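# Move as many desk boxes into tote as blue bins

## Task

Count every blue bin on the shelving, then place that same number of boxes taken from the desk into the gray tote standing on the desk. Each of those boxes must end fully inside the tote, not resting on its rim. Nothing new may end up on the floor, and every other object must stay on its shelf, table or counter. The robot must not tip over or finish leaning. The result only counts if it stays in place without the robot holding it.

## Robot and tools

ROBOT. A Hello Robot Stretch 4, about 1.6 m tall, with a single arm: an omni-wheel base (rim within 0.23 m of the base origin), a lift on a mast, a telescoping arm that reaches forward, a three-joint wrist (yaw, pitch, roll) and a two-finger gripper with bendy steel fingers. Cameras: head_camera, head_left_camera, head_right_camera (fisheye) and wrist_camera.

FRAMES. Base frame: origin on the floor below the base centre, x ahead, y to the left, z up. hand_pose is reported in this frame and marks a point between the open fingertips (link pinch); with all wrist joints at zero its axes line up with the base frame. The printed hand position may be slightly off. The odometry frame is where the base frame was when the scene began. base_odometry counts wheel rotation only, so slip shows up as motion; heading runs -3.142 to 3.142, left positive.

execute_actions. Argument "actions" is a list holding one action or nothing (empty = just report state and images). Optional "cameras": list of camera names, or "all"/null/omitted for all, [] for none; an unknown name rejects the call. An action may contain "base", "joints", or both, plus optional "pace" and "contact_limits"; alternatively it holds only "end_of_arm". All motions in one action begin together and may finish at different times.
- base: an offset relative to where the base last reported itself, exactly one key. translate_m: straight drive in metres, forward positive, -2 to 2. strafe_m: sideways in metres, left positive, -2 to 2. rotate_rad: in-place turn in radians, counter-clockwise (left) positive, -3.2 to 3.2.
- joints: absolute targets, keyed by name, each a single number. lift_m 0 to 1.2 (m); arm_m 0 to 0.55 (m of extension); wrist_yaw_rad -1.134 to 4.276 (0 points ahead, positive turns left, 3.14 tucked back, above 3.4 the arm may block it); wrist_pitch_rad -1.117 to 4.259 (0 level, 1.57 pointing down); wrist_roll_rad -1.117 to 4.259 (0 = fingers level with each other, positive turns clockwise seen from behind); gripper_m -0.038 to 0.141 (fingertip gap in m; negative means the tips press together). Targets outside a joint range are clipped and the result notes it; any other bad value or unknown key rejects the whole call and nothing moves.
- pace: "slow", "default", "fast" or "max". Base top speeds 0.1/0.3/0.4/0.6 m/s and 1/2/3/4 rad/s respectively, further reduced when lift_m exceeds 0.2 (down to 0.3 m/s and 1 rad/s at full height).
- contact_limits: {"arm_m": value} from 0 (gentlest) to 0.75 (firmest), default 0.5; how much force the arm motion may use before halting.
- end_of_arm: "enable_torque" restarts wrist or gripper motors that shut off.
No single action runs past 15 s. Joints or base omitted from an action may keep driving toward an earlier target without the status showing it.

wait: {"seconds": 0 to 10}; commands nothing and returns state and images.
zoom_image: {"camera", "region": [x0, y0, x1, y1]} in pixels of that camera's most recent full image, top-left origin, at most 504x504.
read_manual: returns URDF licence texts only.
finished_scene: {"scene": number of the current scene}; ends it for good once your final command has settled and reports success. Ending a reply without any tool call ends everything.

RESULTS. lidar_m: 12 distances (m) from the base origin, 30-degree sectors, first straight ahead then counter-clockwise (4th left, 7th behind, 10th right); "-" means nothing seen or closer than 0.25 m. It sees from about 0.15 m up, so tabletops register; glass, thin legs and things behind may be missed. wrist_depth_mm: 7x7 grid of median depths, 100-2000 mm, read from top-left; the robot's own body appears. base_status/joint_status: "done", "off_target" (stopped short, may still push), "contact_stop_at_<key>" (hit something; that part goes slack, a slack lift may sag, slack wheels may roll), "limit_stop_at_<name>", "time_out", "torque_fault". on_its_own lists uncommanded behaviour; "held at" is the held target, not the actual position. turned_by_wheels vs turned_by_imu differing by over ~0.1 rad suggests a collision or slip; heading error is roughly their difference. base_tilt in degrees (forward, right positive), with a fixed bias up to ~1.5 deg. motor_effort in percent, peak in brackets; readings are noisy and biased. An at-rest effort outside its normal range hints at a load or contact; a load in a level gripper shifts wrist_pitch_rad effort. Wheel efforts positive push the base to turn right. If one call reports a stop, later motion calls in the same reply are skipped.

GRIPPING. Command gripper_m smaller than the object's width to hold it; a smaller value squeezes harder and pulls the object inward by up to a third of the shortfall. Neither the reading nor "done" proves a grasp; with a target of 0 or more a firm hold appears as a gripper_m effort change. Fingertips pressed onto a surface can jam: raise the lift.

CAUTIONS. To unfold at the start, send lift_m 0.4 with wrist_yaw_rad 0 together. limit_stop_at_own_body halts motion into the robot itself (likely with pitch below -0.2 and roll below -0.4 or above 4); back away from the body. Over 1 kg held with arm_m above 0.2 can tip the robot during driving or turning, especially at fast paces; steady pushing or pulling, particularly with the gripper high, can too. Tilt beyond 6 degrees gives limit_stop_at_tilt and goes slack. A wrist overload (pressing the gripper into things, over ~2 kg in a level gripper) causes torque_fault; recover with enable_torque. Avoid drops, slams, hard hits and strong pushes, and knocking anything onto the floor. Loose items may occasionally get nudged by outside forces. The robot keeps executing its last command while you think, and shorter robot motion time is better.

Each tool is called after "Request:" in YAML: its name, and indented under it one key for each argument.

## Session

Request:
execute_actions:
  actions: []

Scene clock: 0.00 s.
base_odometry: x=+0.000 y=+0.000 heading=+0.000 (m, m, rad; odometry frame)
turned_by_wheels: +0.000 (rad since the last result)
turned_by_imu: +0.000 (rad since the last result)
base_tilt: forward=+0.3 right=+0.5 (deg)
lidar_m: 0.83 0.83 0.99 2.33 1.31 0.78 0.67 0.66 0.78 1.41 1.95 1.87
base_status: not commanded
joint_positions: lift_m=+0.159 arm_m=-0.001 wrist_yaw_rad=+3.209 wrist_pitch_rad=-0.004 wrist_roll_rad=-0.011 gripper_m=+0.057
joint_status: not commanded
motor_effort: lift_m=+19 arm_m=+0 wrist_yaw_rad=-1 wrist_pitch_rad=-6 wrist_roll_rad=+0 gripper_m=-6 wheel_0=+0 wheel_1=-1 wheel_2=+1 (%)
hand_pose: x=-0.1242 y=+0.0677 z=+0.3389 quat_wxyz=(-0.034, +0.002, -0.005, +0.999) (m; base frame)
wrist_depth_mm: - - 134 788 842 878 917 / - - 134 798 842 878 917 / - 111 136 809 842 891 946 / 140 138 223 809 854 904 946 / 212 741 768 809 866 904 976 / 213 741 199 820 202 917 960 / 212 707 768 - 768 768 820
pictures: head_camera, head_left_camera, head_right_camera, wrist_camera
Images, in order (width x height): head_camera 420x560, head_left_camera 420x672, head_right_camera 420x672, wrist_camera 616x392.

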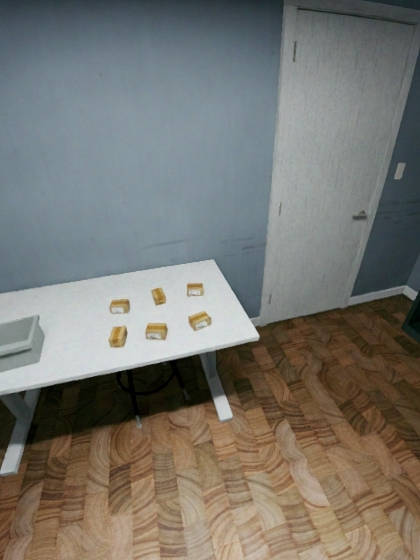

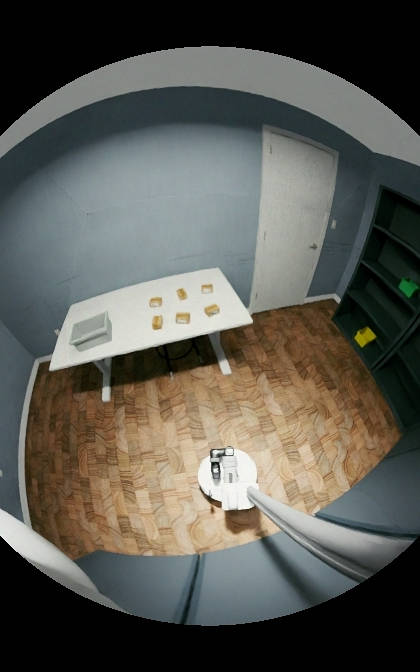

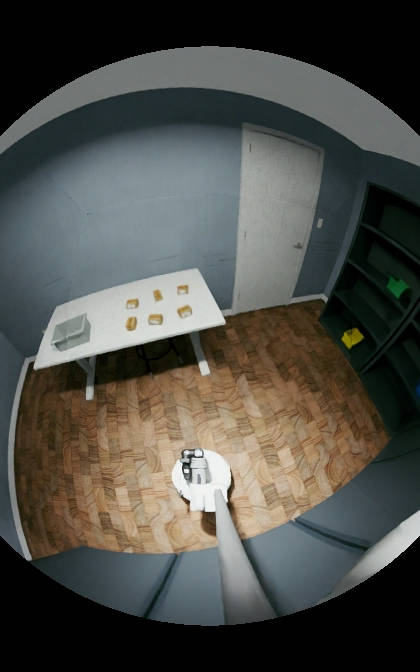

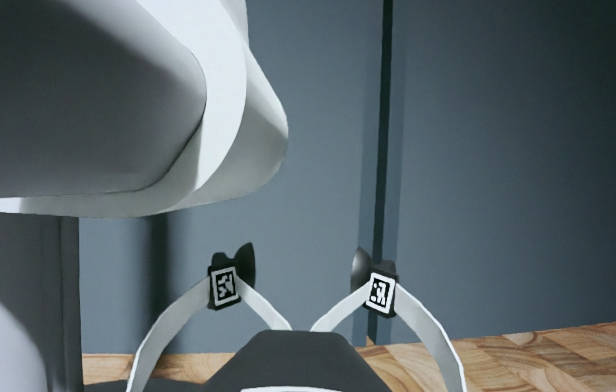

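Request:
execute_actions:
  actions:
    - {"base":{"rotate_rad":-1.2},"joints":{"lift_m":0.9,"wrist_yaw_rad":0,"gripper_m":0.11},"pace":"fast"}

Scene clock: 3.70 s.
base_odometry: x=+0.000 y=+0.000 heading=-1.199 (m, m, rad; odometry frame)
turned_by_wheels: -1.199 (rad since the last result)
turned_by_imu: -1.232 (rad since the last result)
base_tilt: forward=+0.3 right=+0.4 (deg)
lidar_m: 1.96 2.06 0.84 0.84 0.90 2.37 2.34 0.87 0.68 0.66 0.73 1.12
base_status: done
joint_positions: lift_m=+0.900 arm_m=-0.001 wrist_yaw_rad=+0.000 wrist_pitch_rad=-0.004 wrist_roll_rad=-0.011 gripper_m=+0.110
joint_status: all done
motor_effort: lift_m=+22(26) arm_m=+0(0) wrist_yaw_rad=-2(8) wrist_pitch_rad=-6(6) wrist_roll_rad=+0(1) gripper_m=+0(5) wheel_0=+2(7) wheel_1=+2(14) wheel_2=+4(14) (%)
hand_pose: x=+0.4580 y=-0.0873 z=+1.0792 quat_wxyz=(+1.000, -0.005, -0.002, +0.000) (m; base frame)
wrist_depth_mm: 1921 - - 1808 1921 1537 1025 / 1921 - - - - 1576 991 / - - - - - 1537 960 / - - - - - 1537 960 / - - - - - 1464 960 / - 1983 1921 1808 1661 1336 946 / 1921 1863 1921 - - 1281 946
pictures: head_camera, head_left_camera, head_right_camera, wrist_camera
Images, in order (width x height): head_camera 420x560, head_left_camera 420x672, head_right_camera 420x672, wrist_camera 616x392.

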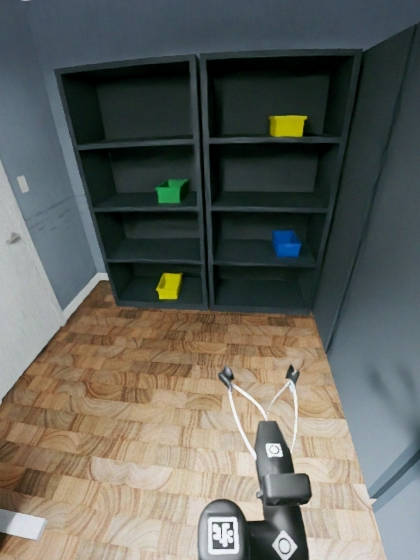

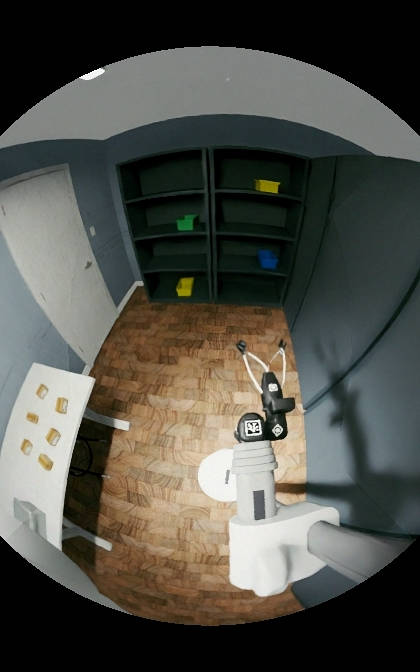

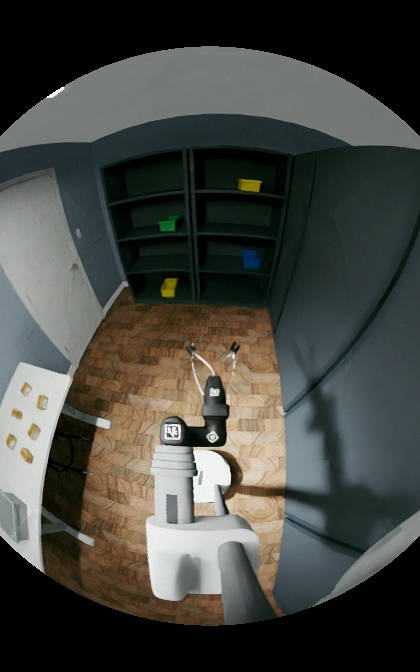

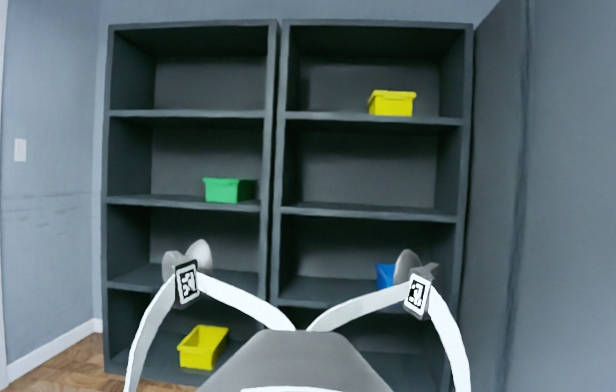

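Request:
execute_actions:
  actions:
    - {"base":{"rotate_rad":3.1},"joints":{"wrist_pitch_rad":1.57},"pace":"fast"}
  cameras: ["head_camera","head_left_camera"]

Scene clock: 7.27 s.
base_odometry: x=+0.000 y=+0.000 heading=+1.899 (m, m, rad; odometry frame)
turned_by_wheels: +3.099 (rad since the last result)
turned_by_imu: +3.180 (rad since the last result)
base_tilt: forward=+0.4 right=+0.4 (deg)
lidar_m: 2.33 0.86 0.68 0.66 0.72 1.07 1.96 2.09 0.87 0.83 0.90 1.34
base_status: done
joint_positions: lift_m=+0.900 arm_m=-0.001 wrist_yaw_rad=+0.000 wrist_pitch_rad=+1.570 wrist_roll_rad=-0.011 gripper_m=+0.110
joint_status: all done
motor_effort: lift_m=+21(23) arm_m=+0(0) wrist_yaw_rad=-1(1) wrist_pitch_rad=+1(6) wrist_roll_rad=+0(0) gripper_m=-2(2) wheel_0=-4(11) wheel_1=-4(12) wheel_2=-6(13) (%)
hand_pose: x=+0.1698 y=-0.0874 z=+0.7896 quat_wxyz=(+0.707, -0.004, +0.707, +0.004) (m; base frame)
wrist_depth_mm: 917 991 991 1008 991 991 991 / 946 1008 1008 1008 1008 1008 991 / 976 1008 1008 1008 1008 1008 1008 / 1025 1025 1008 1008 1008 1025 1025 / 1025 1025 809 809 1025 1025 1042 / 1025 1042 809 809 1025 1025 1025 / 1042 1042 1025 - 1042 1042 1025
pictures: head_camera, head_left_camera
Images, in order (width x height): head_camera 420x560, head_left_camera 420x672.

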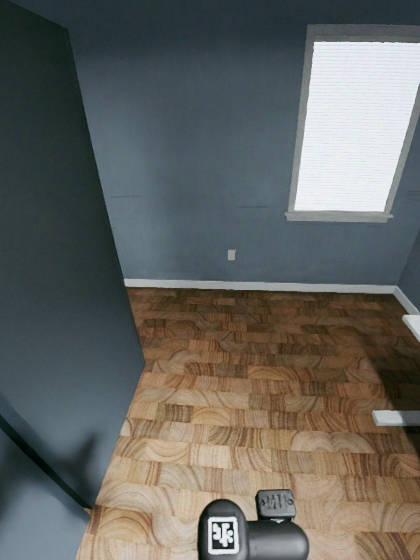

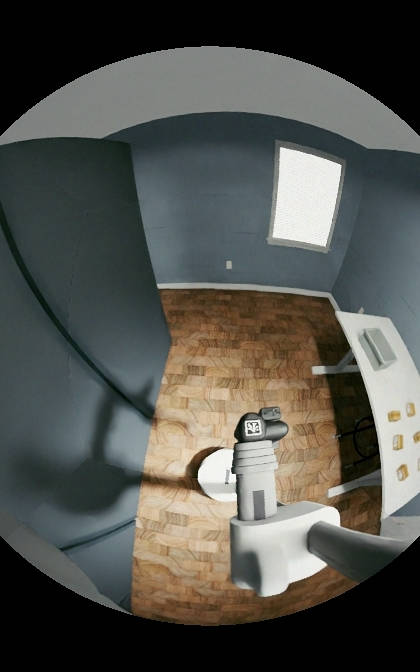

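Request:
execute_actions:
  actions:
    - {"base":{"translate_m":1.8},"joints":{"lift_m":0.45},"pace":"max"}
  cameras: []

Request:
execute_actions:
  actions:
    - {"base":{"rotate_rad":1.45},"pace":"fast"}
  cameras: ["head_camera","head_left_camera"]

Scene clock: 14.53 s.
base_odometry: x=-0.581 y=+1.703 heading=+1.900 (m, m, rad; odometry frame)
turned_by_wheels: +0.000 (rad since the last result)
turned_by_imu: -0.003 (rad since the last result)
base_tilt: forward=+0.4 right=+0.5 (deg)
lidar_m: 0.53 0.58 0.86 1.94 0.68 0.77 - 1.34 1.25 1.45 0.69 0.55
base_status: done
joint_positions: lift_m=+0.450 arm_m=-0.001 wrist_yaw_rad=+0.000 wrist_pitch_rad=+1.570 wrist_roll_rad=-0.011 gripper_m=+0.110
joint_status: all done
motor_effort: lift_m=+18(20) arm_m=-1(0) wrist_yaw_rad=-1(0) wrist_pitch_rad=+1(0) wrist_roll_rad=+0(1) gripper_m=+2(1) wheel_0=+2(15) wheel_1=+2(10) wheel_2=-4(17) (%)
hand_pose: x=+0.1697 y=-0.0874 z=+0.3399 quat_wxyz=(+0.707, -0.004, +0.707, +0.004) (m; base frame)
wrist_depth_mm: 549 549 554 554 554 554 554 / 554 554 554 554 559 554 559 / 559 564 559 564 564 559 564 / 564 564 394 564 564 564 569 / 569 357 355 357 574 574 574 / 574 357 357 357 357 580 580 / 362 362 362 - 377 585 585
pictures: none
No camera images: the call's "cameras" was empty. Leave "cameras" out to get every camera's image.

Scene clock: 16.20 s.
base_odometry: x=-0.581 y=+1.703 heading=-2.934 (m, m, rad; odometry frame)
turned_by_wheels: +1.449 (rad since the last result)
turned_by_imu: +1.487 (rad since the last result)
base_tilt: forward=+0.3 right=+0.5 (deg)
lidar_m: 1.95 0.69 0.69 1.87 1.50 1.26 1.82 0.78 0.54 0.53 0.55 0.78
base_status: done
joint_positions: lift_m=+0.450 arm_m=-0.001 wrist_yaw_rad=+0.000 wrist_pitch_rad=+1.570 wrist_roll_rad=-0.011 gripper_m=+0.110
joint_status: not commanded
motor_effort: lift_m=+18(18) arm_m=-1(0) wrist_yaw_rad=-1(1) wrist_pitch_rad=+1(1) wrist_roll_rad=-1(2) gripper_m=-2(0) wheel_0=-2(14) wheel_1=-1(12) wheel_2=-3(14) (%)
hand_pose: x=+0.1698 y=-0.0874 z=+0.3399 quat_wxyz=(+0.707, -0.004, +0.707, +0.004) (m; base frame)
wrist_depth_mm: 554 554 554 554 554 554 554 / 559 559 554 554 559 559 559 / 564 564 559 564 564 564 559 / 569 564 397 564 564 569 569 / 569 357 355 357 569 574 574 / 574 359 357 357 357 574 574 / 362 359 359 - 377 580 580
pictures: head_camera, head_left_camera
Images, in order (width x height): head_camera 420x560, head_left_camera 420x672.

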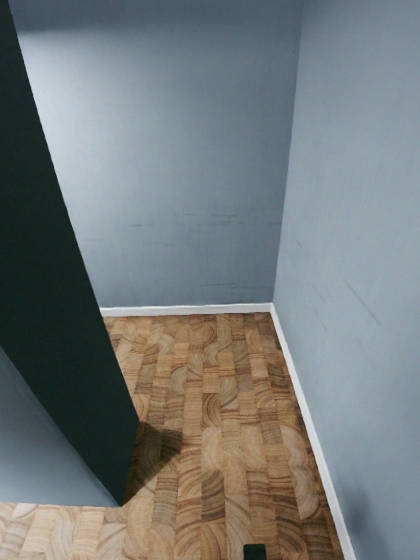

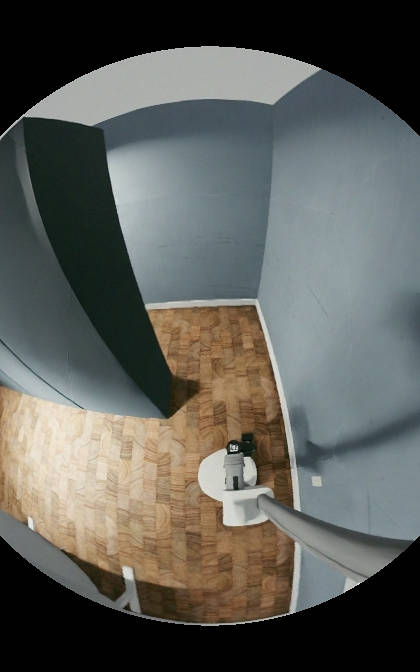

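Request:
execute_actions:
  actions:
    - {"base":{"translate_m":1.55},"pace":"max"}
  cameras: []

Request:
execute_actions:
  actions:
    - {"base":{"rotate_rad":3.06},"pace":"fast"}
  cameras: ["head_right_camera"]

Request:
execute_actions:
  actions:
    - {"base":{"strafe_m":-1.3},"pace":"max"}
  cameras: ["head_left_camera","head_right_camera"]

Scene clock: 21.80 s.
base_odometry: x=-2.098 y=+1.384 heading=-2.934 (m, m, rad; odometry frame)
turned_by_wheels: +0.000 (rad since the last result)
turned_by_imu: -0.001 (rad since the last result)
base_tilt: forward=+0.4 right=+0.5 (deg)
lidar_m: 0.38 0.41 0.55 1.52 0.91 0.78 2.18 0.76 0.56 0.53 0.55 0.41
base_status: done
joint_positions: lift_m=+0.450 arm_m=-0.001 wrist_yaw_rad=+0.000 wrist_pitch_rad=+1.570 wrist_roll_rad=-0.011 gripper_m=+0.110
joint_status: not commanded
motor_effort: lift_m=+18(18) arm_m=+0(1) wrist_yaw_rad=-1(0) wrist_pitch_rad=+2(1) wrist_roll_rad=+0(1) gripper_m=+0(3) wheel_0=+1(4) wheel_1=+2(11) wheel_2=-1(20) (%)
hand_pose: x=+0.1698 y=-0.0874 z=+0.3398 quat_wxyz=(+0.707, -0.004, +0.707, +0.004) (m; base frame)
wrist_depth_mm: 413 407 410 407 397 382 382 / 559 554 554 559 554 539 512 / 559 559 564 564 564 564 559 / 569 564 397 569 569 564 569 / 569 359 355 355 574 574 569 / 574 357 357 357 357 574 574 / 362 359 359 - 379 580 580
pictures: none
No camera images: the call's "cameras" was empty. Leave "cameras" out to get every camera's image.

Scene clock: 24.10 s.
base_odometry: x=-2.098 y=+1.384 heading=+0.125 (m, m, rad; odometry frame)
turned_by_wheels: +3.059 (rad since the last result)
turned_by_imu: +3.139 (rad since the last result)
base_tilt: forward=+0.2 right=+0.4 (deg)
lidar_m: 2.49 0.83 0.57 0.53 0.56 0.41 0.38 0.40 0.53 1.28 0.92 0.79
base_status: done
joint_positions: lift_m=+0.450 arm_m=-0.001 wrist_yaw_rad=+0.000 wrist_pitch_rad=+1.570 wrist_roll_rad=-0.011 gripper_m=+0.110
joint_status: not commanded
motor_effort: lift_m=+19(20) arm_m=+0(0) wrist_yaw_rad=-2(1) wrist_pitch_rad=+2(2) wrist_roll_rad=-1(1) gripper_m=-3(1) wheel_0=-3(13) wheel_1=-3(12) wheel_2=-4(16) (%)
hand_pose: x=+0.1698 y=-0.0874 z=+0.3397 quat_wxyz=(+0.707, -0.004, +0.707, +0.004) (m; base frame)
wrist_depth_mm: 554 554 554 549 554 554 554 / 559 559 559 559 559 554 554 / 564 559 564 564 559 559 559 / 569 569 397 564 564 564 564 / 569 357 355 355 569 569 569 / 574 357 357 357 357 574 580 / 362 362 362 - 379 580 580
pictures: head_right_camera
Images, in order (width x height): head_right_camera 420x672.

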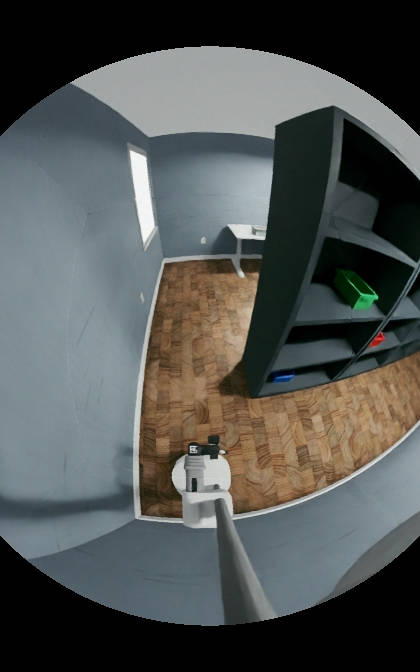

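Scene clock: 27.90 s.
base_odometry: x=-1.935 y=+0.094 heading=+0.125 (m, m, rad; odometry frame)
turned_by_wheels: +0.000 (rad since the last result)
turned_by_imu: +0.001 (rad since the last result)
base_tilt: forward=+0.3 right=+0.5 (deg)
lidar_m: 0.68 0.72 0.95 1.57 0.48 0.34 0.31 0.33 0.44 1.04 1.04 0.73
base_status: done
joint_positions: lift_m=+0.450 arm_m=-0.001 wrist_yaw_rad=+0.000 wrist_pitch_rad=+1.570 wrist_roll_rad=-0.011 gripper_m=+0.110
joint_status: not commanded
motor_effort: lift_m=+20(20) arm_m=-1(0) wrist_yaw_rad=-1(1) wrist_pitch_rad=+1(1) wrist_roll_rad=+1(1) gripper_m=-3(3) wheel_0=+1(11) wheel_1=+0(17) wheel_2=+0(3) (%)
hand_pose: x=+0.1698 y=-0.0874 z=+0.3397 quat_wxyz=(+0.707, -0.004, +0.707, +0.004) (m; base frame)
wrist_depth_mm: 554 554 554 554 554 554 554 / 554 554 559 554 559 559 559 / 559 559 559 564 559 564 564 / 569 564 394 564 569 569 564 / 569 359 357 355 569 569 574 / 574 357 357 357 357 574 574 / 362 362 359 - 377 580 580
pictures: head_left_camera, head_right_camera
Images, in order (width x height): head_left_camera 420x672, head_right_camera 420x672.

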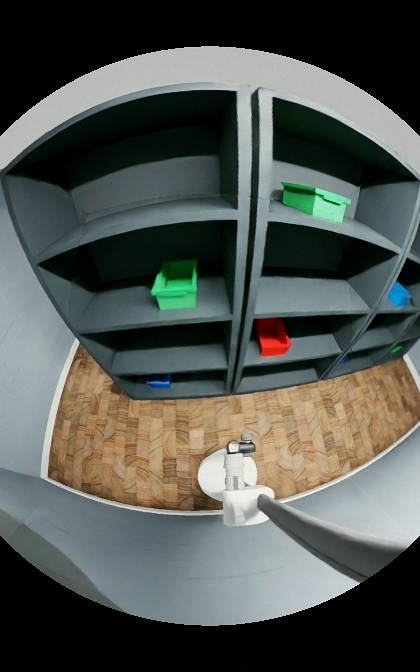

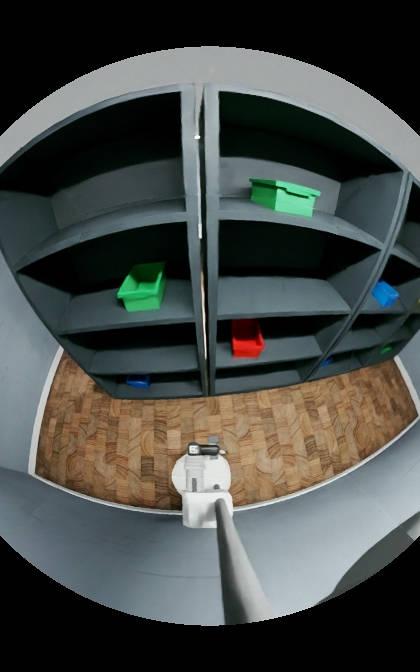

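Request:
execute_actions:
  actions:
    - {"base":{"rotate_rad":0.07},"joints":{"wrist_pitch_rad":0,"lift_m":0.2,"wrist_yaw_rad":-0.5}}
  cameras: ["wrist_camera"]

Request:
execute_actions:
  actions:
    - {"base":{"strafe_m":-1.5},"pace":"max"}

Scene clock: 30.93 s.
base_odometry: x=-1.936 y=+0.094 heading=+0.194 (m, m, rad; odometry frame)
turned_by_wheels: +0.069 (rad since the last result)
turned_by_imu: +0.070 (rad since the last result)
base_tilt: forward=+0.3 right=+0.5 (deg)
lidar_m: 0.68 0.73 1.00 1.19 0.46 0.33 0.31 0.34 0.47 1.33 0.99 0.72
base_status: done
joint_positions: lift_m=+0.200 arm_m=-0.001 wrist_yaw_rad=-0.500 wrist_pitch_rad=+0.003 wrist_roll_rad=-0.011 gripper_m=+0.110
joint_status: all done
motor_effort: lift_m=+16(17) arm_m=+0(1) wrist_yaw_rad=-1(8) wrist_pitch_rad=-7(12) wrist_roll_rad=+1(0) gripper_m=-5(0) wheel_0=-3(8) wheel_1=-5(6) wheel_2=-6(9) (%)
hand_pose: x=+0.3809 y=-0.2149 z=+0.3777 quat_wxyz=(+0.969, -0.005, +0.003, -0.247) (m; base frame)
wrist_depth_mm: 759 455 917 1060 1160 946 1078 / 418 459 661 627 1182 960 1499 / 615 455 732 668 878 904 1537 / 768 466 960 1098 1205 976 1576 / 778 462 976 1118 1205 960 1537 / 768 449 809 976 842 931 1098 / 609 477 699 - 741 820 891
pictures: wrist_camera
Images, in order (width x height): wrist_camera 616x392.

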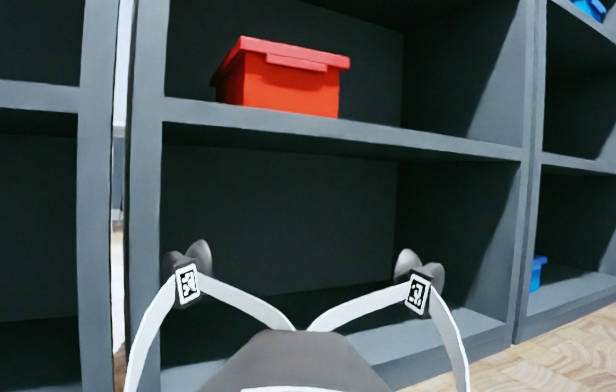

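Scene clock: 34.77 s.
base_odometry: x=-1.646 y=-1.377 heading=+0.194 (m, m, rad; odometry frame)
turned_by_wheels: +0.000 (rad since the last result)
turned_by_imu: -0.001 (rad since the last result)
base_tilt: forward=+0.3 right=+0.5 (deg)
lidar_m: 0.65 0.69 0.98 1.27 0.48 0.36 0.33 0.35 0.50 1.40 0.92 0.69
base_status: done
joint_positions: lift_m=+0.200 arm_m=-0.001 wrist_yaw_rad=-0.500 wrist_pitch_rad=+0.002 wrist_roll_rad=-0.011 gripper_m=+0.110
joint_status: not commanded
motor_effort: lift_m=+19(19) arm_m=+0(0) wrist_yaw_rad=-1(2) wrist_pitch_rad=-6(7) wrist_roll_rad=+0(0) gripper_m=-3(2) wheel_0=+0(16) wheel_1=+1(19) wheel_2=+0(4) (%)
hand_pose: x=+0.3809 y=-0.2150 z=+0.3776 quat_wxyz=(+0.969, -0.005, +0.003, -0.247) (m; base frame)
wrist_depth_mm: 741 809 917 683 1098 1182 1078 / 397 788 917 683 1229 1336 1118 / 732 798 732 603 647 1138 1078 / 759 842 931 676 1229 1366 1118 / 768 842 917 676 640 1281 1118 / 759 820 809 603 627 960 1025 / 627 640 691 - 715 788 891
pictures: head_camera, head_left_camera, head_right_camera, wrist_camera
Images, in order (width x height): head_camera 420x560, head_left_camera 420x672, head_right_camera 420x672, wrist_camera 616x392.

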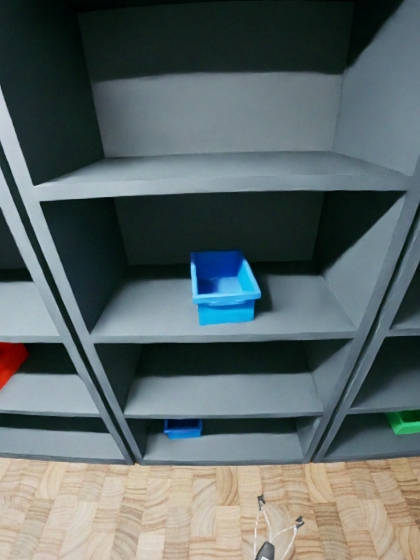

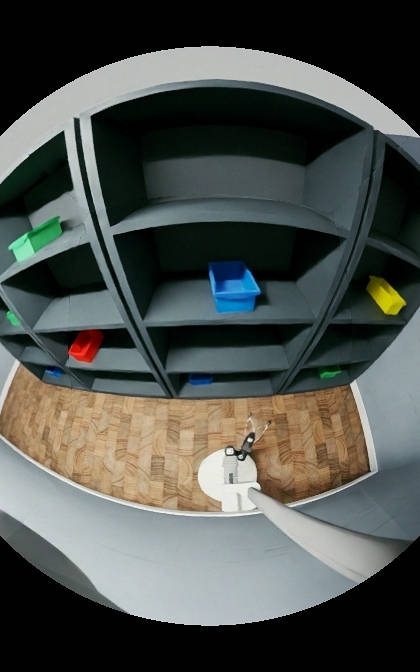

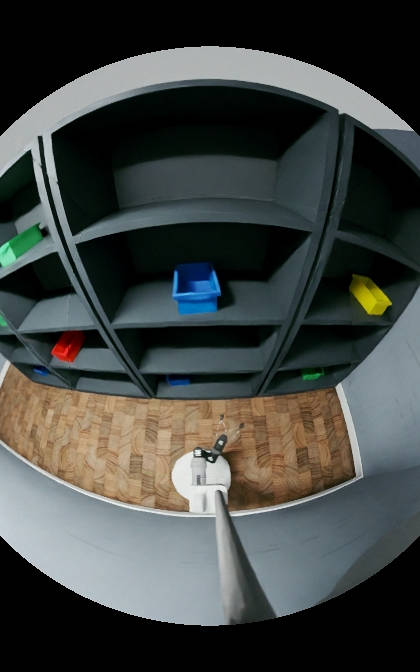

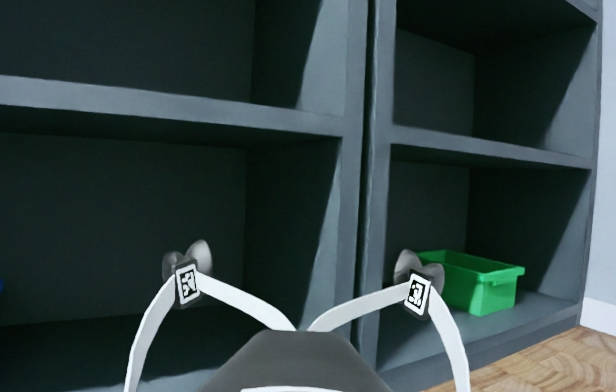

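Request:
execute_actions:
  actions:
    - {"base":{"strafe_m":2},"pace":"max"}
  cameras: []

Request:
execute_actions:
  actions:
    - {"base":{"strafe_m":0.75},"pace":"max"}
  cameras: ["head_left_camera"]

Scene clock: 40.43 s.
base_odometry: x=-2.032 y=+0.585 heading=+0.194 (m, m, rad; odometry frame)
turned_by_wheels: +0.000 (rad since the last result)
turned_by_imu: -0.006 (rad since the last result)
base_tilt: forward=+0.2 right=+0.4 (deg)
lidar_m: 0.69 0.72 1.39 1.19 0.45 0.32 0.30 0.32 0.44 1.29 0.96 0.72
base_status: done
joint_positions: lift_m=+0.200 arm_m=-0.001 wrist_yaw_rad=-0.500 wrist_pitch_rad=+0.002 wrist_roll_rad=-0.011 gripper_m=+0.110
joint_status: not commanded
motor_effort: lift_m=+19(19) arm_m=+0(1) wrist_yaw_rad=-2(1) wrist_pitch_rad=-5(6) wrist_roll_rad=+1(0) gripper_m=-1(0) wheel_0=+3(15) wheel_1=-3(18) wheel_2=+0(0) (%)
hand_pose: x=+0.3809 y=-0.2150 z=+0.3775 quat_wxyz=(+0.969, -0.005, +0.003, -0.247) (m; base frame)
wrist_depth_mm: 759 842 946 946 691 1182 1160 / 741 831 960 946 707 1397 1229 / 759 809 732 676 707 878 1182 / 778 866 976 931 707 1464 1229 / 788 866 991 931 707 1464 1229 / 723 759 809 831 683 1008 1098 / 504 627 699 - 723 831 891
pictures: none
No camera images: the call's "cameras" was empty. Leave "cameras" out to get every camera's image.

Scene clock: 43.00 s.
base_odometry: x=-2.177 y=+1.321 heading=+0.194 (m, m, rad; odometry frame)
turned_by_wheels: +0.000 (rad since the last result)
turned_by_imu: -0.003 (rad since the last result)
base_tilt: forward=+0.2 right=+0.5 (deg)
lidar_m: 2.18 0.83 0.60 0.57 0.44 0.30 0.29 0.31 0.44 1.25 0.99 0.83
base_status: done
joint_positions: lift_m=+0.200 arm_m=-0.001 wrist_yaw_rad=-0.500 wrist_pitch_rad=+0.002 wrist_roll_rad=-0.011 gripper_m=+0.110
joint_status: not commanded
motor_effort: lift_m=+19(19) arm_m=+0(1) wrist_yaw_rad=-1(1) wrist_pitch_rad=-6(6) wrist_roll_rad=-1(0) gripper_m=-2(0) wheel_0=+3(14) wheel_1=-3(18) wheel_2=+0(0) (%)
hand_pose: x=+0.3809 y=-0.2150 z=+0.3775 quat_wxyz=(+0.969, -0.005, +0.003, -0.247) (m; base frame)
wrist_depth_mm: - - - 691 1205 1160 1060 / - - - 691 1255 1308 1078 / - - - 683 1182 1182 1078 / - - - 683 1308 1308 1098 / 1661 1808 991 723 1229 1281 1098 / 1025 991 960 640 809 1008 1098 / 759 778 831 - 778 831 878
pictures: head_left_camera
Images, in order (width x height): head_left_camera 420x672.

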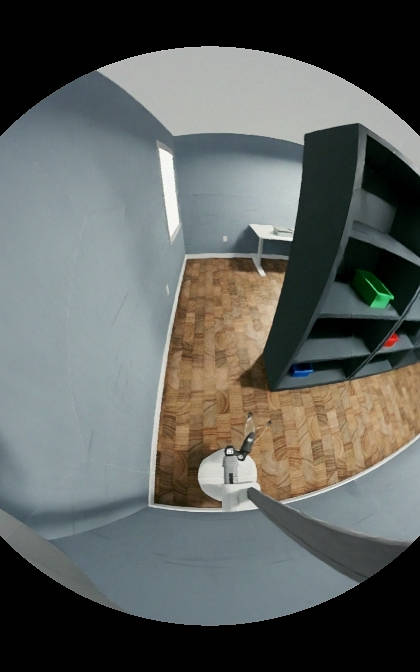

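Request:
execute_actions:
  actions:
    - {"base":{"translate_m":2},"joints":{"wrist_yaw_rad":0},"pace":"max"}
  cameras: []

Request:
execute_actions:
  actions:
    - {"base":{"strafe_m":-1.55},"joints":{"lift_m":1.05,"wrist_pitch_rad":1.57},"pace":"max"}
  cameras: ["head_camera"]

Request:
execute_actions:
  actions:
    - {"base":{"translate_m":0.25},"joints":{"arm_m":0.3},"pace":"fast"}
  cameras: ["head_camera","wrist_camera"]

Scene clock: 48.97 s.
base_odometry: x=-0.215 y=+1.707 heading=+0.194 (m, m, rad; odometry frame)
turned_by_wheels: +0.000 (rad since the last result)
turned_by_imu: -0.001 (rad since the last result)
base_tilt: forward=+0.3 right=+0.5 (deg)
lidar_m: 1.46 0.74 0.57 0.56 0.59 0.82 2.31 0.98 1.22 3.48 0.96 0.99
base_status: done
joint_positions: lift_m=+0.200 arm_m=-0.001 wrist_yaw_rad=+0.000 wrist_pitch_rad=+0.002 wrist_roll_rad=-0.011 gripper_m=+0.110
joint_status: all done
motor_effort: lift_m=+19(19) arm_m=+0(1) wrist_yaw_rad=+0(8) wrist_pitch_rad=-6(6) wrist_roll_rad=+1(1) gripper_m=-2(2) wheel_0=+2(10) wheel_1=+2(12) wheel_2=-1(20) (%)
hand_pose: x=+0.4580 y=-0.0875 z=+0.3775 quat_wxyz=(+1.000, -0.005, +0.001, +0.000) (m; base frame)
wrist_depth_mm: 842 1160 1182 1182 1182 1205 1205 / 866 1205 1182 1182 1182 1205 946 / 866 1182 1205 1229 1205 1205 1205 / 891 1205 1229 1205 1229 1229 1229 / 891 1229 1229 1229 1229 1229 1229 / 878 991 991 1182 1025 1182 1118 / 768 778 842 - 878 831 831
pictures: none
No camera images: the call's "cameras" was empty. Leave "cameras" out to get every camera's image.

Scene clock: 52.87 s.
base_odometry: x=+0.085 y=+0.186 heading=+0.194 (m, m, rad; odometry frame)
turned_by_wheels: +0.000 (rad since the last result)
turned_by_imu: +0.000 (rad since the last result)
base_tilt: forward=+0.3 right=+0.5 (deg)
lidar_m: 0.64 0.68 0.95 2.11 1.22 0.90 0.86 0.91 1.25 2.17 1.99 0.67
base_status: done
joint_positions: lift_m=+1.050 arm_m=-0.001 wrist_yaw_rad=+0.000 wrist_pitch_rad=+1.570 wrist_roll_rad=-0.011 gripper_m=+0.110
joint_status: all done
motor_effort: lift_m=+22(24) arm_m=+0(0) wrist_yaw_rad=-1(0) wrist_pitch_rad=+1(8) wrist_roll_rad=+0(0) gripper_m=-4(1) wheel_0=-2(13) wheel_1=+1(19) wheel_2=+0(2) (%)
hand_pose: x=+0.1698 y=-0.0874 z=+0.9395 quat_wxyz=(+0.707, -0.004, +0.707, +0.004) (m; base frame)
wrist_depth_mm: 1138 1138 1118 1138 1118 1118 1138 / 1138 1138 1138 1160 1138 1138 1138 / 1160 1138 1160 1160 1160 1160 1138 / 1160 1160 1160 1160 1160 1160 1182 / 1182 1160 960 960 1160 1182 1182 / 1182 1182 960 960 1182 1182 1205 / 1205 1205 1182 - 1205 1182 1182
pictures: head_camera
Images, in order (width x height): head_camera 420x560.

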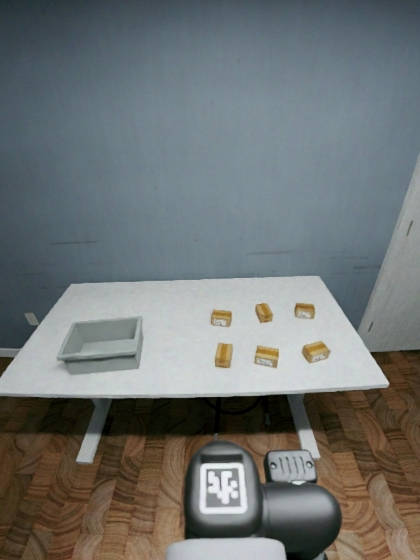

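Scene clock: 55.00 s.
base_odometry: x=+0.330 y=+0.235 heading=+0.194 (m, m, rad; odometry frame)
turned_by_wheels: +0.000 (rad since the last result)
turned_by_imu: -0.001 (rad since the last result)
base_tilt: forward=+0.3 right=+0.5 (deg)
lidar_m: 0.38 0.41 0.57 2.08 1.58 1.16 1.11 1.16 1.62 2.18 0.56 0.40
base_status: done
joint_positions: lift_m=+1.050 arm_m=+0.299 wrist_yaw_rad=+0.000 wrist_pitch_rad=+1.570 wrist_roll_rad=-0.011 gripper_m=+0.110
joint_status: all done
motor_effort: lift_m=+22(22) arm_m=+6(9) wrist_yaw_rad=-1(1) wrist_pitch_rad=+2(2) wrist_roll_rad=+0(1) gripper_m=-2(1) wheel_0=+2(8) wheel_1=+4(10) wheel_2=-5(16) (%)
hand_pose: x=+0.4702 y=-0.0874 z=+0.9395 quat_wxyz=(+0.707, -0.004, +0.707, +0.004) (m; base frame)
wrist_depth_mm: 433 433 436 433 436 433 436 / 436 436 436 439 436 436 436 / 439 442 442 442 439 442 442 / 442 445 445 445 397 445 413 / 449 452 449 445 449 449 449 / 1182 1182 976 991 1182 1205 1182 / 1182 1182 991 - 1205 1182 1182
pictures: head_camera, wrist_camera
Images, in order (width x height): head_camera 420x560, wrist_camera 616x392.

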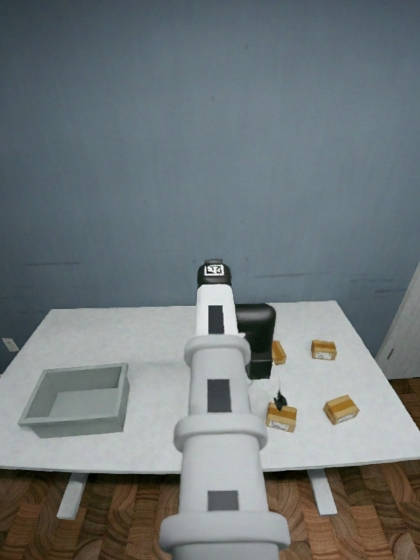

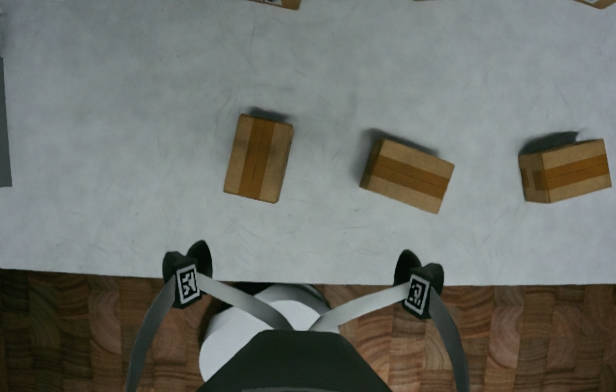

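Request:
execute_actions:
  actions:
    - {"base":{"strafe_m":0.052},"joints":{"arm_m":0.373,"wrist_roll_rad":0.17,"lift_m":0.93},"pace":"fast"}
  cameras: ["wrist_camera"]

Request:
execute_actions:
  actions:
    - {"joints":{"lift_m":0.86}}
  cameras: ["wrist_camera","head_left_camera"]

Scene clock: 58.27 s.
base_odometry: x=+0.320 y=+0.285 heading=+0.194 (m, m, rad; odometry frame)
turned_by_wheels: +0.000 (rad since the last result)
turned_by_imu: -0.001 (rad since the last result)
base_tilt: forward=+0.3 right=+0.5 (deg)
lidar_m: 0.38 0.42 0.57 2.01 2.14 1.17 1.11 1.16 1.63 2.24 0.56 0.40
base_status: done
joint_positions: lift_m=+0.930 arm_m=+0.372 wrist_yaw_rad=+0.000 wrist_pitch_rad=+1.570 wrist_roll_rad=+0.169 gripper_m=+0.110
joint_status: all done
motor_effort: lift_m=+16(21) arm_m=+6(3) wrist_yaw_rad=-1(1) wrist_pitch_rad=+2(1) wrist_roll_rad=+2(5) gripper_m=-2(2) wheel_0=-1(11) wheel_1=+3(11) wheel_2=+0(4) (%)
hand_pose: x=+0.5431 y=-0.0874 z=+0.8200 quat_wxyz=(+0.705, +0.060, +0.704, -0.060) (m; base frame)
wrist_depth_mm: 315 317 317 317 317 317 317 / 319 319 320 319 320 320 322 / 322 322 322 324 324 324 322 / 325 325 325 276 325 287 325 / 327 329 329 277 329 279 329 / 330 330 330 279 330 332 332 / 332 332 334 - 334 332 1078
pictures: wrist_camera
Images, in order (width x height): wrist_camera 616x392.

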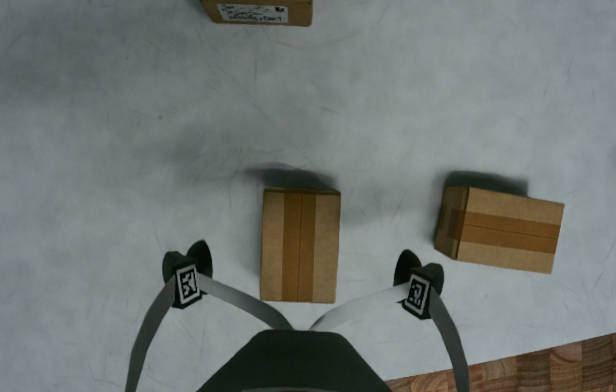

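Scene clock: 59.53 s.
base_odometry: x=+0.320 y=+0.285 heading=+0.194 (m, m, rad; odometry frame)
turned_by_wheels: +0.000 (rad since the last result)
turned_by_imu: +0.000 (rad since the last result)
base_tilt: forward=+0.3 right=+0.5 (deg)
lidar_m: 0.38 0.42 0.57 2.01 2.16 1.17 1.11 1.17 1.62 2.23 0.56 0.41
base_status: not commanded
joint_positions: lift_m=+0.860 arm_m=+0.372 wrist_yaw_rad=+0.000 wrist_pitch_rad=+1.570 wrist_roll_rad=+0.169 gripper_m=+0.110
joint_status: all done
motor_effort: lift_m=+16(17) arm_m=+6(6) wrist_yaw_rad=+0(0) wrist_pitch_rad=+2(1) wrist_roll_rad=+2(1) gripper_m=-4(2) wheel_0=-1(1) wheel_1=+2(3) wheel_2=+0(0) (%)
hand_pose: x=+0.5431 y=-0.0874 z=+0.7500 quat_wxyz=(+0.705, +0.060, +0.704, -0.060) (m; base frame)
wrist_depth_mm: 248 248 249 249 249 249 249 / 251 250 250 251 251 251 251 / 252 253 253 253 253 254 254 / 254 255 254 209 255 255 206 / 257 257 256 207 257 233 207 / 260 259 211 208 258 260 260 / 263 260 260 - 262 263 263
pictures: head_left_camera, wrist_camera
Images, in order (width x height): head_left_camera 420x672, wrist_camera 616x392.

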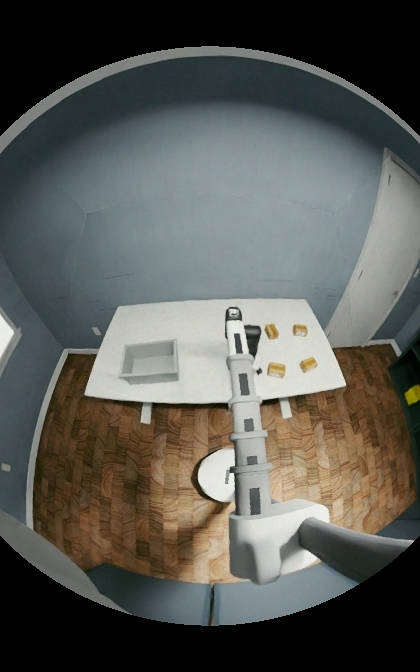

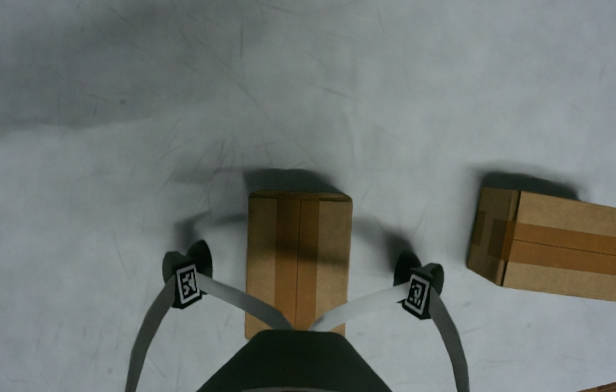

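Request:
execute_actions:
  actions:
    - {"joints":{"lift_m":0.843,"gripper_m":0.03}}
  cameras: ["wrist_camera"]

Request:
execute_actions:
  actions:
    - {"joints":{"lift_m":1.03,"wrist_roll_rad":0},"pace":"fast"}
  cameras: []

Request:
execute_actions:
  actions:
    - {"base":{"strafe_m":0.55},"pace":"fast"}
  cameras: ["wrist_camera","head_camera"]

Scene clock: 62.43 s.
base_odometry: x=+0.320 y=+0.285 heading=+0.194 (m, m, rad; odometry frame)
turned_by_wheels: +0.000 (rad since the last result)
turned_by_imu: -0.001 (rad since the last result)
base_tilt: forward=+0.3 right=+0.4 (deg)
lidar_m: 0.38 0.42 0.56 2.03 2.15 1.17 1.11 1.15 1.61 2.23 0.57 0.42
base_status: not commanded
joint_positions: lift_m=+0.843 arm_m=+0.372 wrist_yaw_rad=+0.000 wrist_pitch_rad=+1.570 wrist_roll_rad=+0.170 gripper_m=+0.030
joint_status: all done
motor_effort: lift_m=+16(16) arm_m=+6(6) wrist_yaw_rad=+0(1) wrist_pitch_rad=+2(11) wrist_roll_rad=+1(2) gripper_m=-14(15) wheel_0=-1(1) wheel_1=+3(3) wheel_2=+0(0) (%)
hand_pose: x=+0.5431 y=-0.0874 z=+0.7330 quat_wxyz=(+0.705, +0.060, +0.704, -0.060) (m; base frame)
wrist_depth_mm: 232 231 233 233 233 233 232 / 234 235 234 234 234 235 235 / 236 236 236 236 236 236 236 / 237 238 238 237 239 237 191 / 240 240 239 188 240 233 190 / 242 242 190 189 190 243 244 / 244 244 243 - 245 245 245
pictures: wrist_camera
Images, in order (width x height): wrist_camera 616x392.

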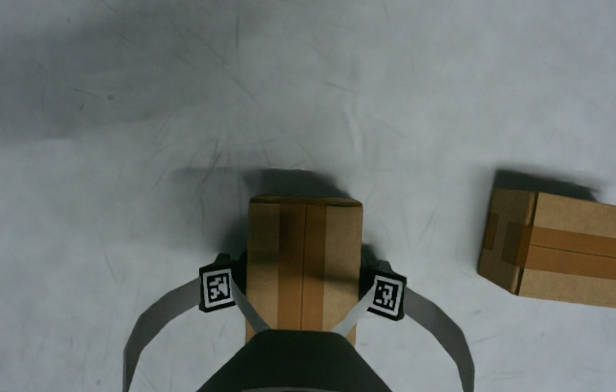

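Scene clock: 63.93 s.
base_odometry: x=+0.320 y=+0.285 heading=+0.194 (m, m, rad; odometry frame)
turned_by_wheels: +0.000 (rad since the last result)
turned_by_imu: -0.001 (rad since the last result)
base_tilt: forward=+0.3 right=+0.5 (deg)
lidar_m: 0.38 0.40 0.57 2.01 2.17 1.17 1.11 1.17 1.62 2.23 0.56 0.42
base_status: not commanded
joint_positions: lift_m=+1.030 arm_m=+0.372 wrist_yaw_rad=+0.000 wrist_pitch_rad=+1.570 wrist_roll_rad=+0.001 gripper_m=+0.030
joint_status: all done
motor_effort: lift_m=+23(26) arm_m=+6(6) wrist_yaw_rad=+0(0) wrist_pitch_rad=+1(2) wrist_roll_rad=-2(5) gripper_m=-14(14) wheel_0=-1(1) wheel_1=+3(3) wheel_2=+0(0) (%)
hand_pose: x=+0.5430 y=-0.0874 z=+0.9195 quat_wxyz=(+0.707, +0.000, +0.707, +0.000) (m; base frame)
wrist_depth_mm: 413 415 415 366 413 387 415 / 418 418 418 415 415 418 415 / 421 421 421 421 421 421 421 / 424 424 424 424 424 424 424 / 427 427 427 189 410 379 430 / 433 430 190 190 190 430 433 / 1160 1182 960 - 1182 1160 1182
pictures: none
No camera images: the call's "cameras" was empty. Leave "cameras" out to get every camera's image.

Scene clock: 66.83 s.
base_odometry: x=+0.213 y=+0.825 heading=+0.194 (m, m, rad; odometry frame)
turned_by_wheels: +0.000 (rad since the last result)
turned_by_imu: -0.002 (rad since the last result)
base_tilt: forward=+0.3 right=+0.5 (deg)
lidar_m: 0.38 0.41 1.54 1.47 1.58 1.15 1.10 1.17 1.60 2.78 0.59 0.41
base_status: done
joint_positions: lift_m=+1.030 arm_m=+0.372 wrist_yaw_rad=+0.000 wrist_pitch_rad=+1.570 wrist_roll_rad=+0.001 gripper_m=+0.030
joint_status: not commanded
motor_effort: lift_m=+23(23) arm_m=+6(6) wrist_yaw_rad=+0(0) wrist_pitch_rad=+1(1) wrist_roll_rad=-2(1) gripper_m=-15(16) wheel_0=-3(8) wheel_1=+3(13) wheel_2=+0(0) (%)
hand_pose: x=+0.5430 y=-0.0874 z=+0.9195 quat_wxyz=(+0.707, +0.000, +0.707, +0.000) (m; base frame)
wrist_depth_mm: 413 413 413 415 415 415 413 / 415 418 415 415 415 338 415 / 424 421 368 418 418 382 421 / 424 424 399 421 418 392 424 / 430 430 325 188 424 375 368 / 433 433 190 189 190 325 433 / 1182 1160 960 - 1160 1182 1182
pictures: head_camera, wrist_camera
Images, in order (width x height): head_camera 420x560, wrist_camera 616x392.

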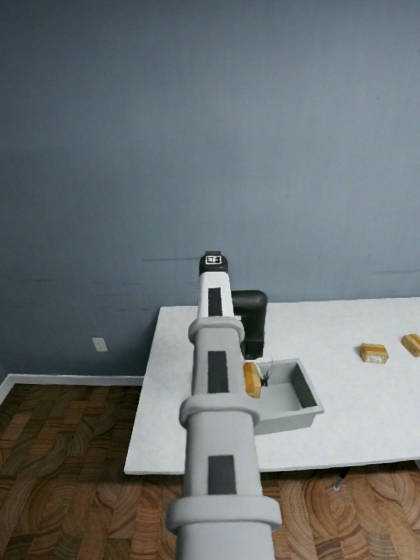

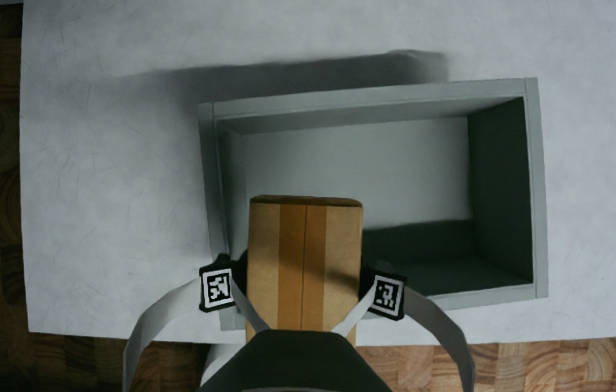

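Request:
execute_actions:
  actions:
    - {"base":{"strafe_m":-0.033},"joints":{"arm_m":0.40,"wrist_roll_rad":-0.09,"lift_m":0.853}}
  cameras: ["wrist_camera"]

Request:
execute_actions:
  actions:
    - {"joints":{"gripper_m":0.08}}
  cameras: []

Request:
execute_actions:
  actions:
    - {"joints":{"lift_m":1.0},"pace":"fast"}
  cameras: ["wrist_camera"]

Request:
execute_actions:
  actions:
    - {"base":{"strafe_m":-0.685},"joints":{"arm_m":0.353,"wrist_roll_rad":0.33,"gripper_m":0.125},"pace":"fast"}
  cameras: ["wrist_camera"]

Scene clock: 71.17 s.
base_odometry: x=+0.220 y=+0.793 heading=+0.194 (m, m, rad; odometry frame)
turned_by_wheels: +0.000 (rad since the last result)
turned_by_imu: -0.002 (rad since the last result)
base_tilt: forward=+0.3 right=+0.5 (deg)
lidar_m: 0.38 0.39 1.58 1.50 1.60 1.15 1.12 1.15 1.59 2.75 0.57 0.41
base_status: done
joint_positions: lift_m=+0.853 arm_m=+0.399 wrist_yaw_rad=+0.000 wrist_pitch_rad=+1.570 wrist_roll_rad=-0.089 gripper_m=+0.030
joint_status: all done
motor_effort: lift_m=+16(20) arm_m=+6(3) wrist_yaw_rad=+0(0) wrist_pitch_rad=+1(0) wrist_roll_rad=-2(3) gripper_m=-15(17) wheel_0=+2(14) wheel_1=-3(8) wheel_2=+0(1) (%)
hand_pose: x=+0.5700 y=-0.0874 z=+0.7430 quat_wxyz=(+0.707, -0.032, +0.706, +0.032) (m; base frame)
wrist_depth_mm: 242 241 242 241 241 241 242 / 126 126 126 126 126 126 - / 139 190 242 243 243 243 223 / 140 206 245 244 245 245 236 / 139 205 247 189 247 248 235 / 138 177 190 189 190 250 232 / 137 186 251 - 251 250 230
pictures: wrist_camera
Images, in order (width x height): wrist_camera 616x392.

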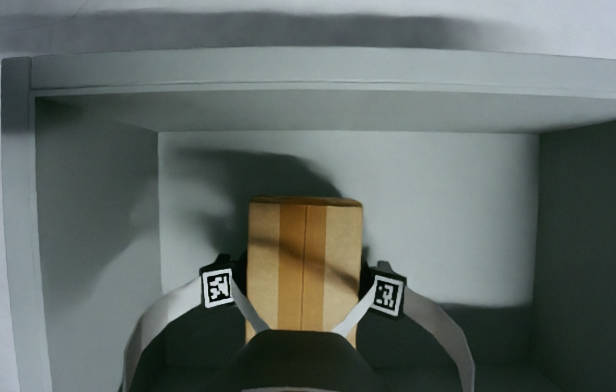

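Scene clock: 72.47 s.
base_odometry: x=+0.220 y=+0.793 heading=+0.194 (m, m, rad; odometry frame)
turned_by_wheels: +0.000 (rad since the last result)
turned_by_imu: -0.001 (rad since the last result)
base_tilt: forward=+0.3 right=+0.5 (deg)
lidar_m: 0.38 0.40 1.57 1.50 1.60 1.15 1.10 1.15 1.60 2.76 0.56 0.42
base_status: not commanded
joint_positions: lift_m=+0.853 arm_m=+0.399 wrist_yaw_rad=+0.000 wrist_pitch_rad=+1.570 wrist_roll_rad=-0.089 gripper_m=+0.080
joint_status: all done
motor_effort: lift_m=+16(16) arm_m=+6(6) wrist_yaw_rad=+0(1) wrist_pitch_rad=+1(1) wrist_roll_rad=-3(2) gripper_m=-4(13) wheel_0=+2(2) wheel_1=-3(3) wheel_2=+0(0) (%)
hand_pose: x=+0.5700 y=-0.0874 z=+0.7430 quat_wxyz=(+0.707, -0.032, +0.706, +0.032) (m; base frame)
wrist_depth_mm: 242 242 242 243 242 242 243 / 126 126 127 126 127 126 - / 139 191 244 243 244 243 222 / 140 206 245 229 245 246 236 / 139 206 247 197 247 248 234 / 138 190 201 198 201 250 232 / 137 180 251 - 251 251 230
pictures: none
No camera images: the call's "cameras" was empty. Leave "cameras" out to get every camera's image.

Scene clock: 73.83 s.
base_odometry: x=+0.220 y=+0.793 heading=+0.194 (m, m, rad; odometry frame)
turned_by_wheels: +0.000 (rad since the last result)
turned_by_imu: -0.001 (rad since the last result)
base_tilt: forward=+0.3 right=+0.5 (deg)
lidar_m: 0.38 0.41 1.56 1.50 1.60 1.16 1.10 1.16 1.59 2.75 0.54 0.41
base_status: not commanded
joint_positions: lift_m=+1.000 arm_m=+0.399 wrist_yaw_rad=+0.000 wrist_pitch_rad=+1.570 wrist_roll_rad=-0.089 gripper_m=+0.080
joint_status: all done
motor_effort: lift_m=+23(26) arm_m=+6(6) wrist_yaw_rad=+0(0) wrist_pitch_rad=+1(1) wrist_roll_rad=-1(3) gripper_m=-1(2) wheel_0=+2(2) wheel_1=-3(3) wheel_2=+0(0) (%)
hand_pose: x=+0.5700 y=-0.0874 z=+0.8895 quat_wxyz=(+0.707, -0.032, +0.706, +0.032) (m; base frame)
wrist_depth_mm: 384 384 387 384 384 387 384 / 389 387 389 387 389 387 389 / 392 392 298 303 298 287 392 / 394 394 392 389 389 329 394 / 402 397 325 345 394 327 399 / 402 399 314 375 202 310 404 / 1138 407 282 - 282 287 407
pictures: wrist_camera
Images, in order (width x height): wrist_camera 616x392.

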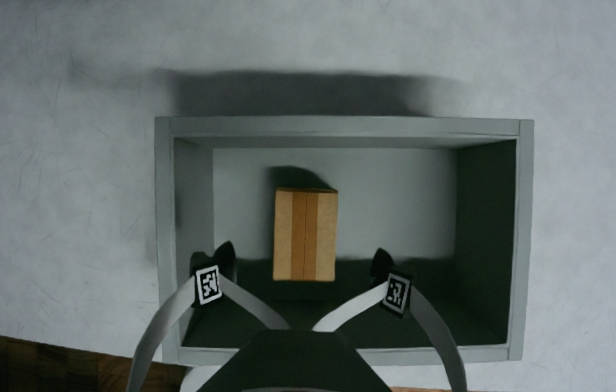

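Scene clock: 77.07 s.
base_odometry: x=+0.352 y=+0.121 heading=+0.195 (m, m, rad; odometry frame)
turned_by_wheels: +0.000 (rad since the last result)
turned_by_imu: +0.001 (rad since the last result)
base_tilt: forward=+0.3 right=+0.5 (deg)
lidar_m: 0.39 0.41 0.57 2.20 1.57 1.17 1.10 1.17 1.60 2.06 0.54 0.39
base_status: done
joint_positions: lift_m=+1.000 arm_m=+0.354 wrist_yaw_rad=+0.000 wrist_pitch_rad=+1.570 wrist_roll_rad=+0.329 gripper_m=+0.125
joint_status: all done
motor_effort: lift_m=+22(23) arm_m=-6(8) wrist_yaw_rad=+0(0) wrist_pitch_rad=+1(1) wrist_roll_rad=+1(5) gripper_m=-2(3) wheel_0=+2(14) wheel_1=+0(12) wheel_2=+0(1) (%)
hand_pose: x=+0.5252 y=-0.0874 z=+0.8895 quat_wxyz=(+0.698, +0.116, +0.697, -0.116) (m; base frame)
wrist_depth_mm: 336 382 384 384 384 387 387 / 338 387 387 389 389 387 389 / 389 392 392 392 392 343 394 / 394 392 394 392 394 397 397 / 399 397 397 347 399 399 399 / 402 402 402 399 402 1138 1138 / 404 404 404 - 1138 1138 1160
pictures: wrist_camera
Images, in order (width x height): wrist_camera 616x392.

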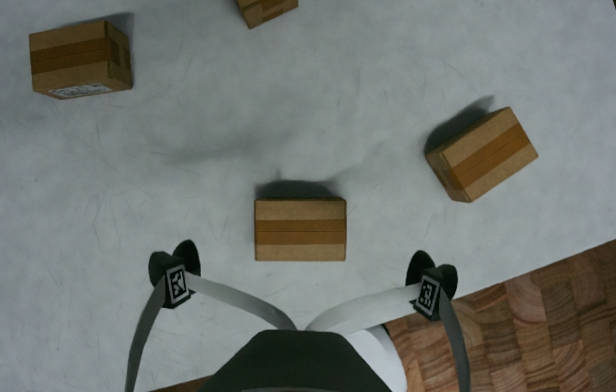

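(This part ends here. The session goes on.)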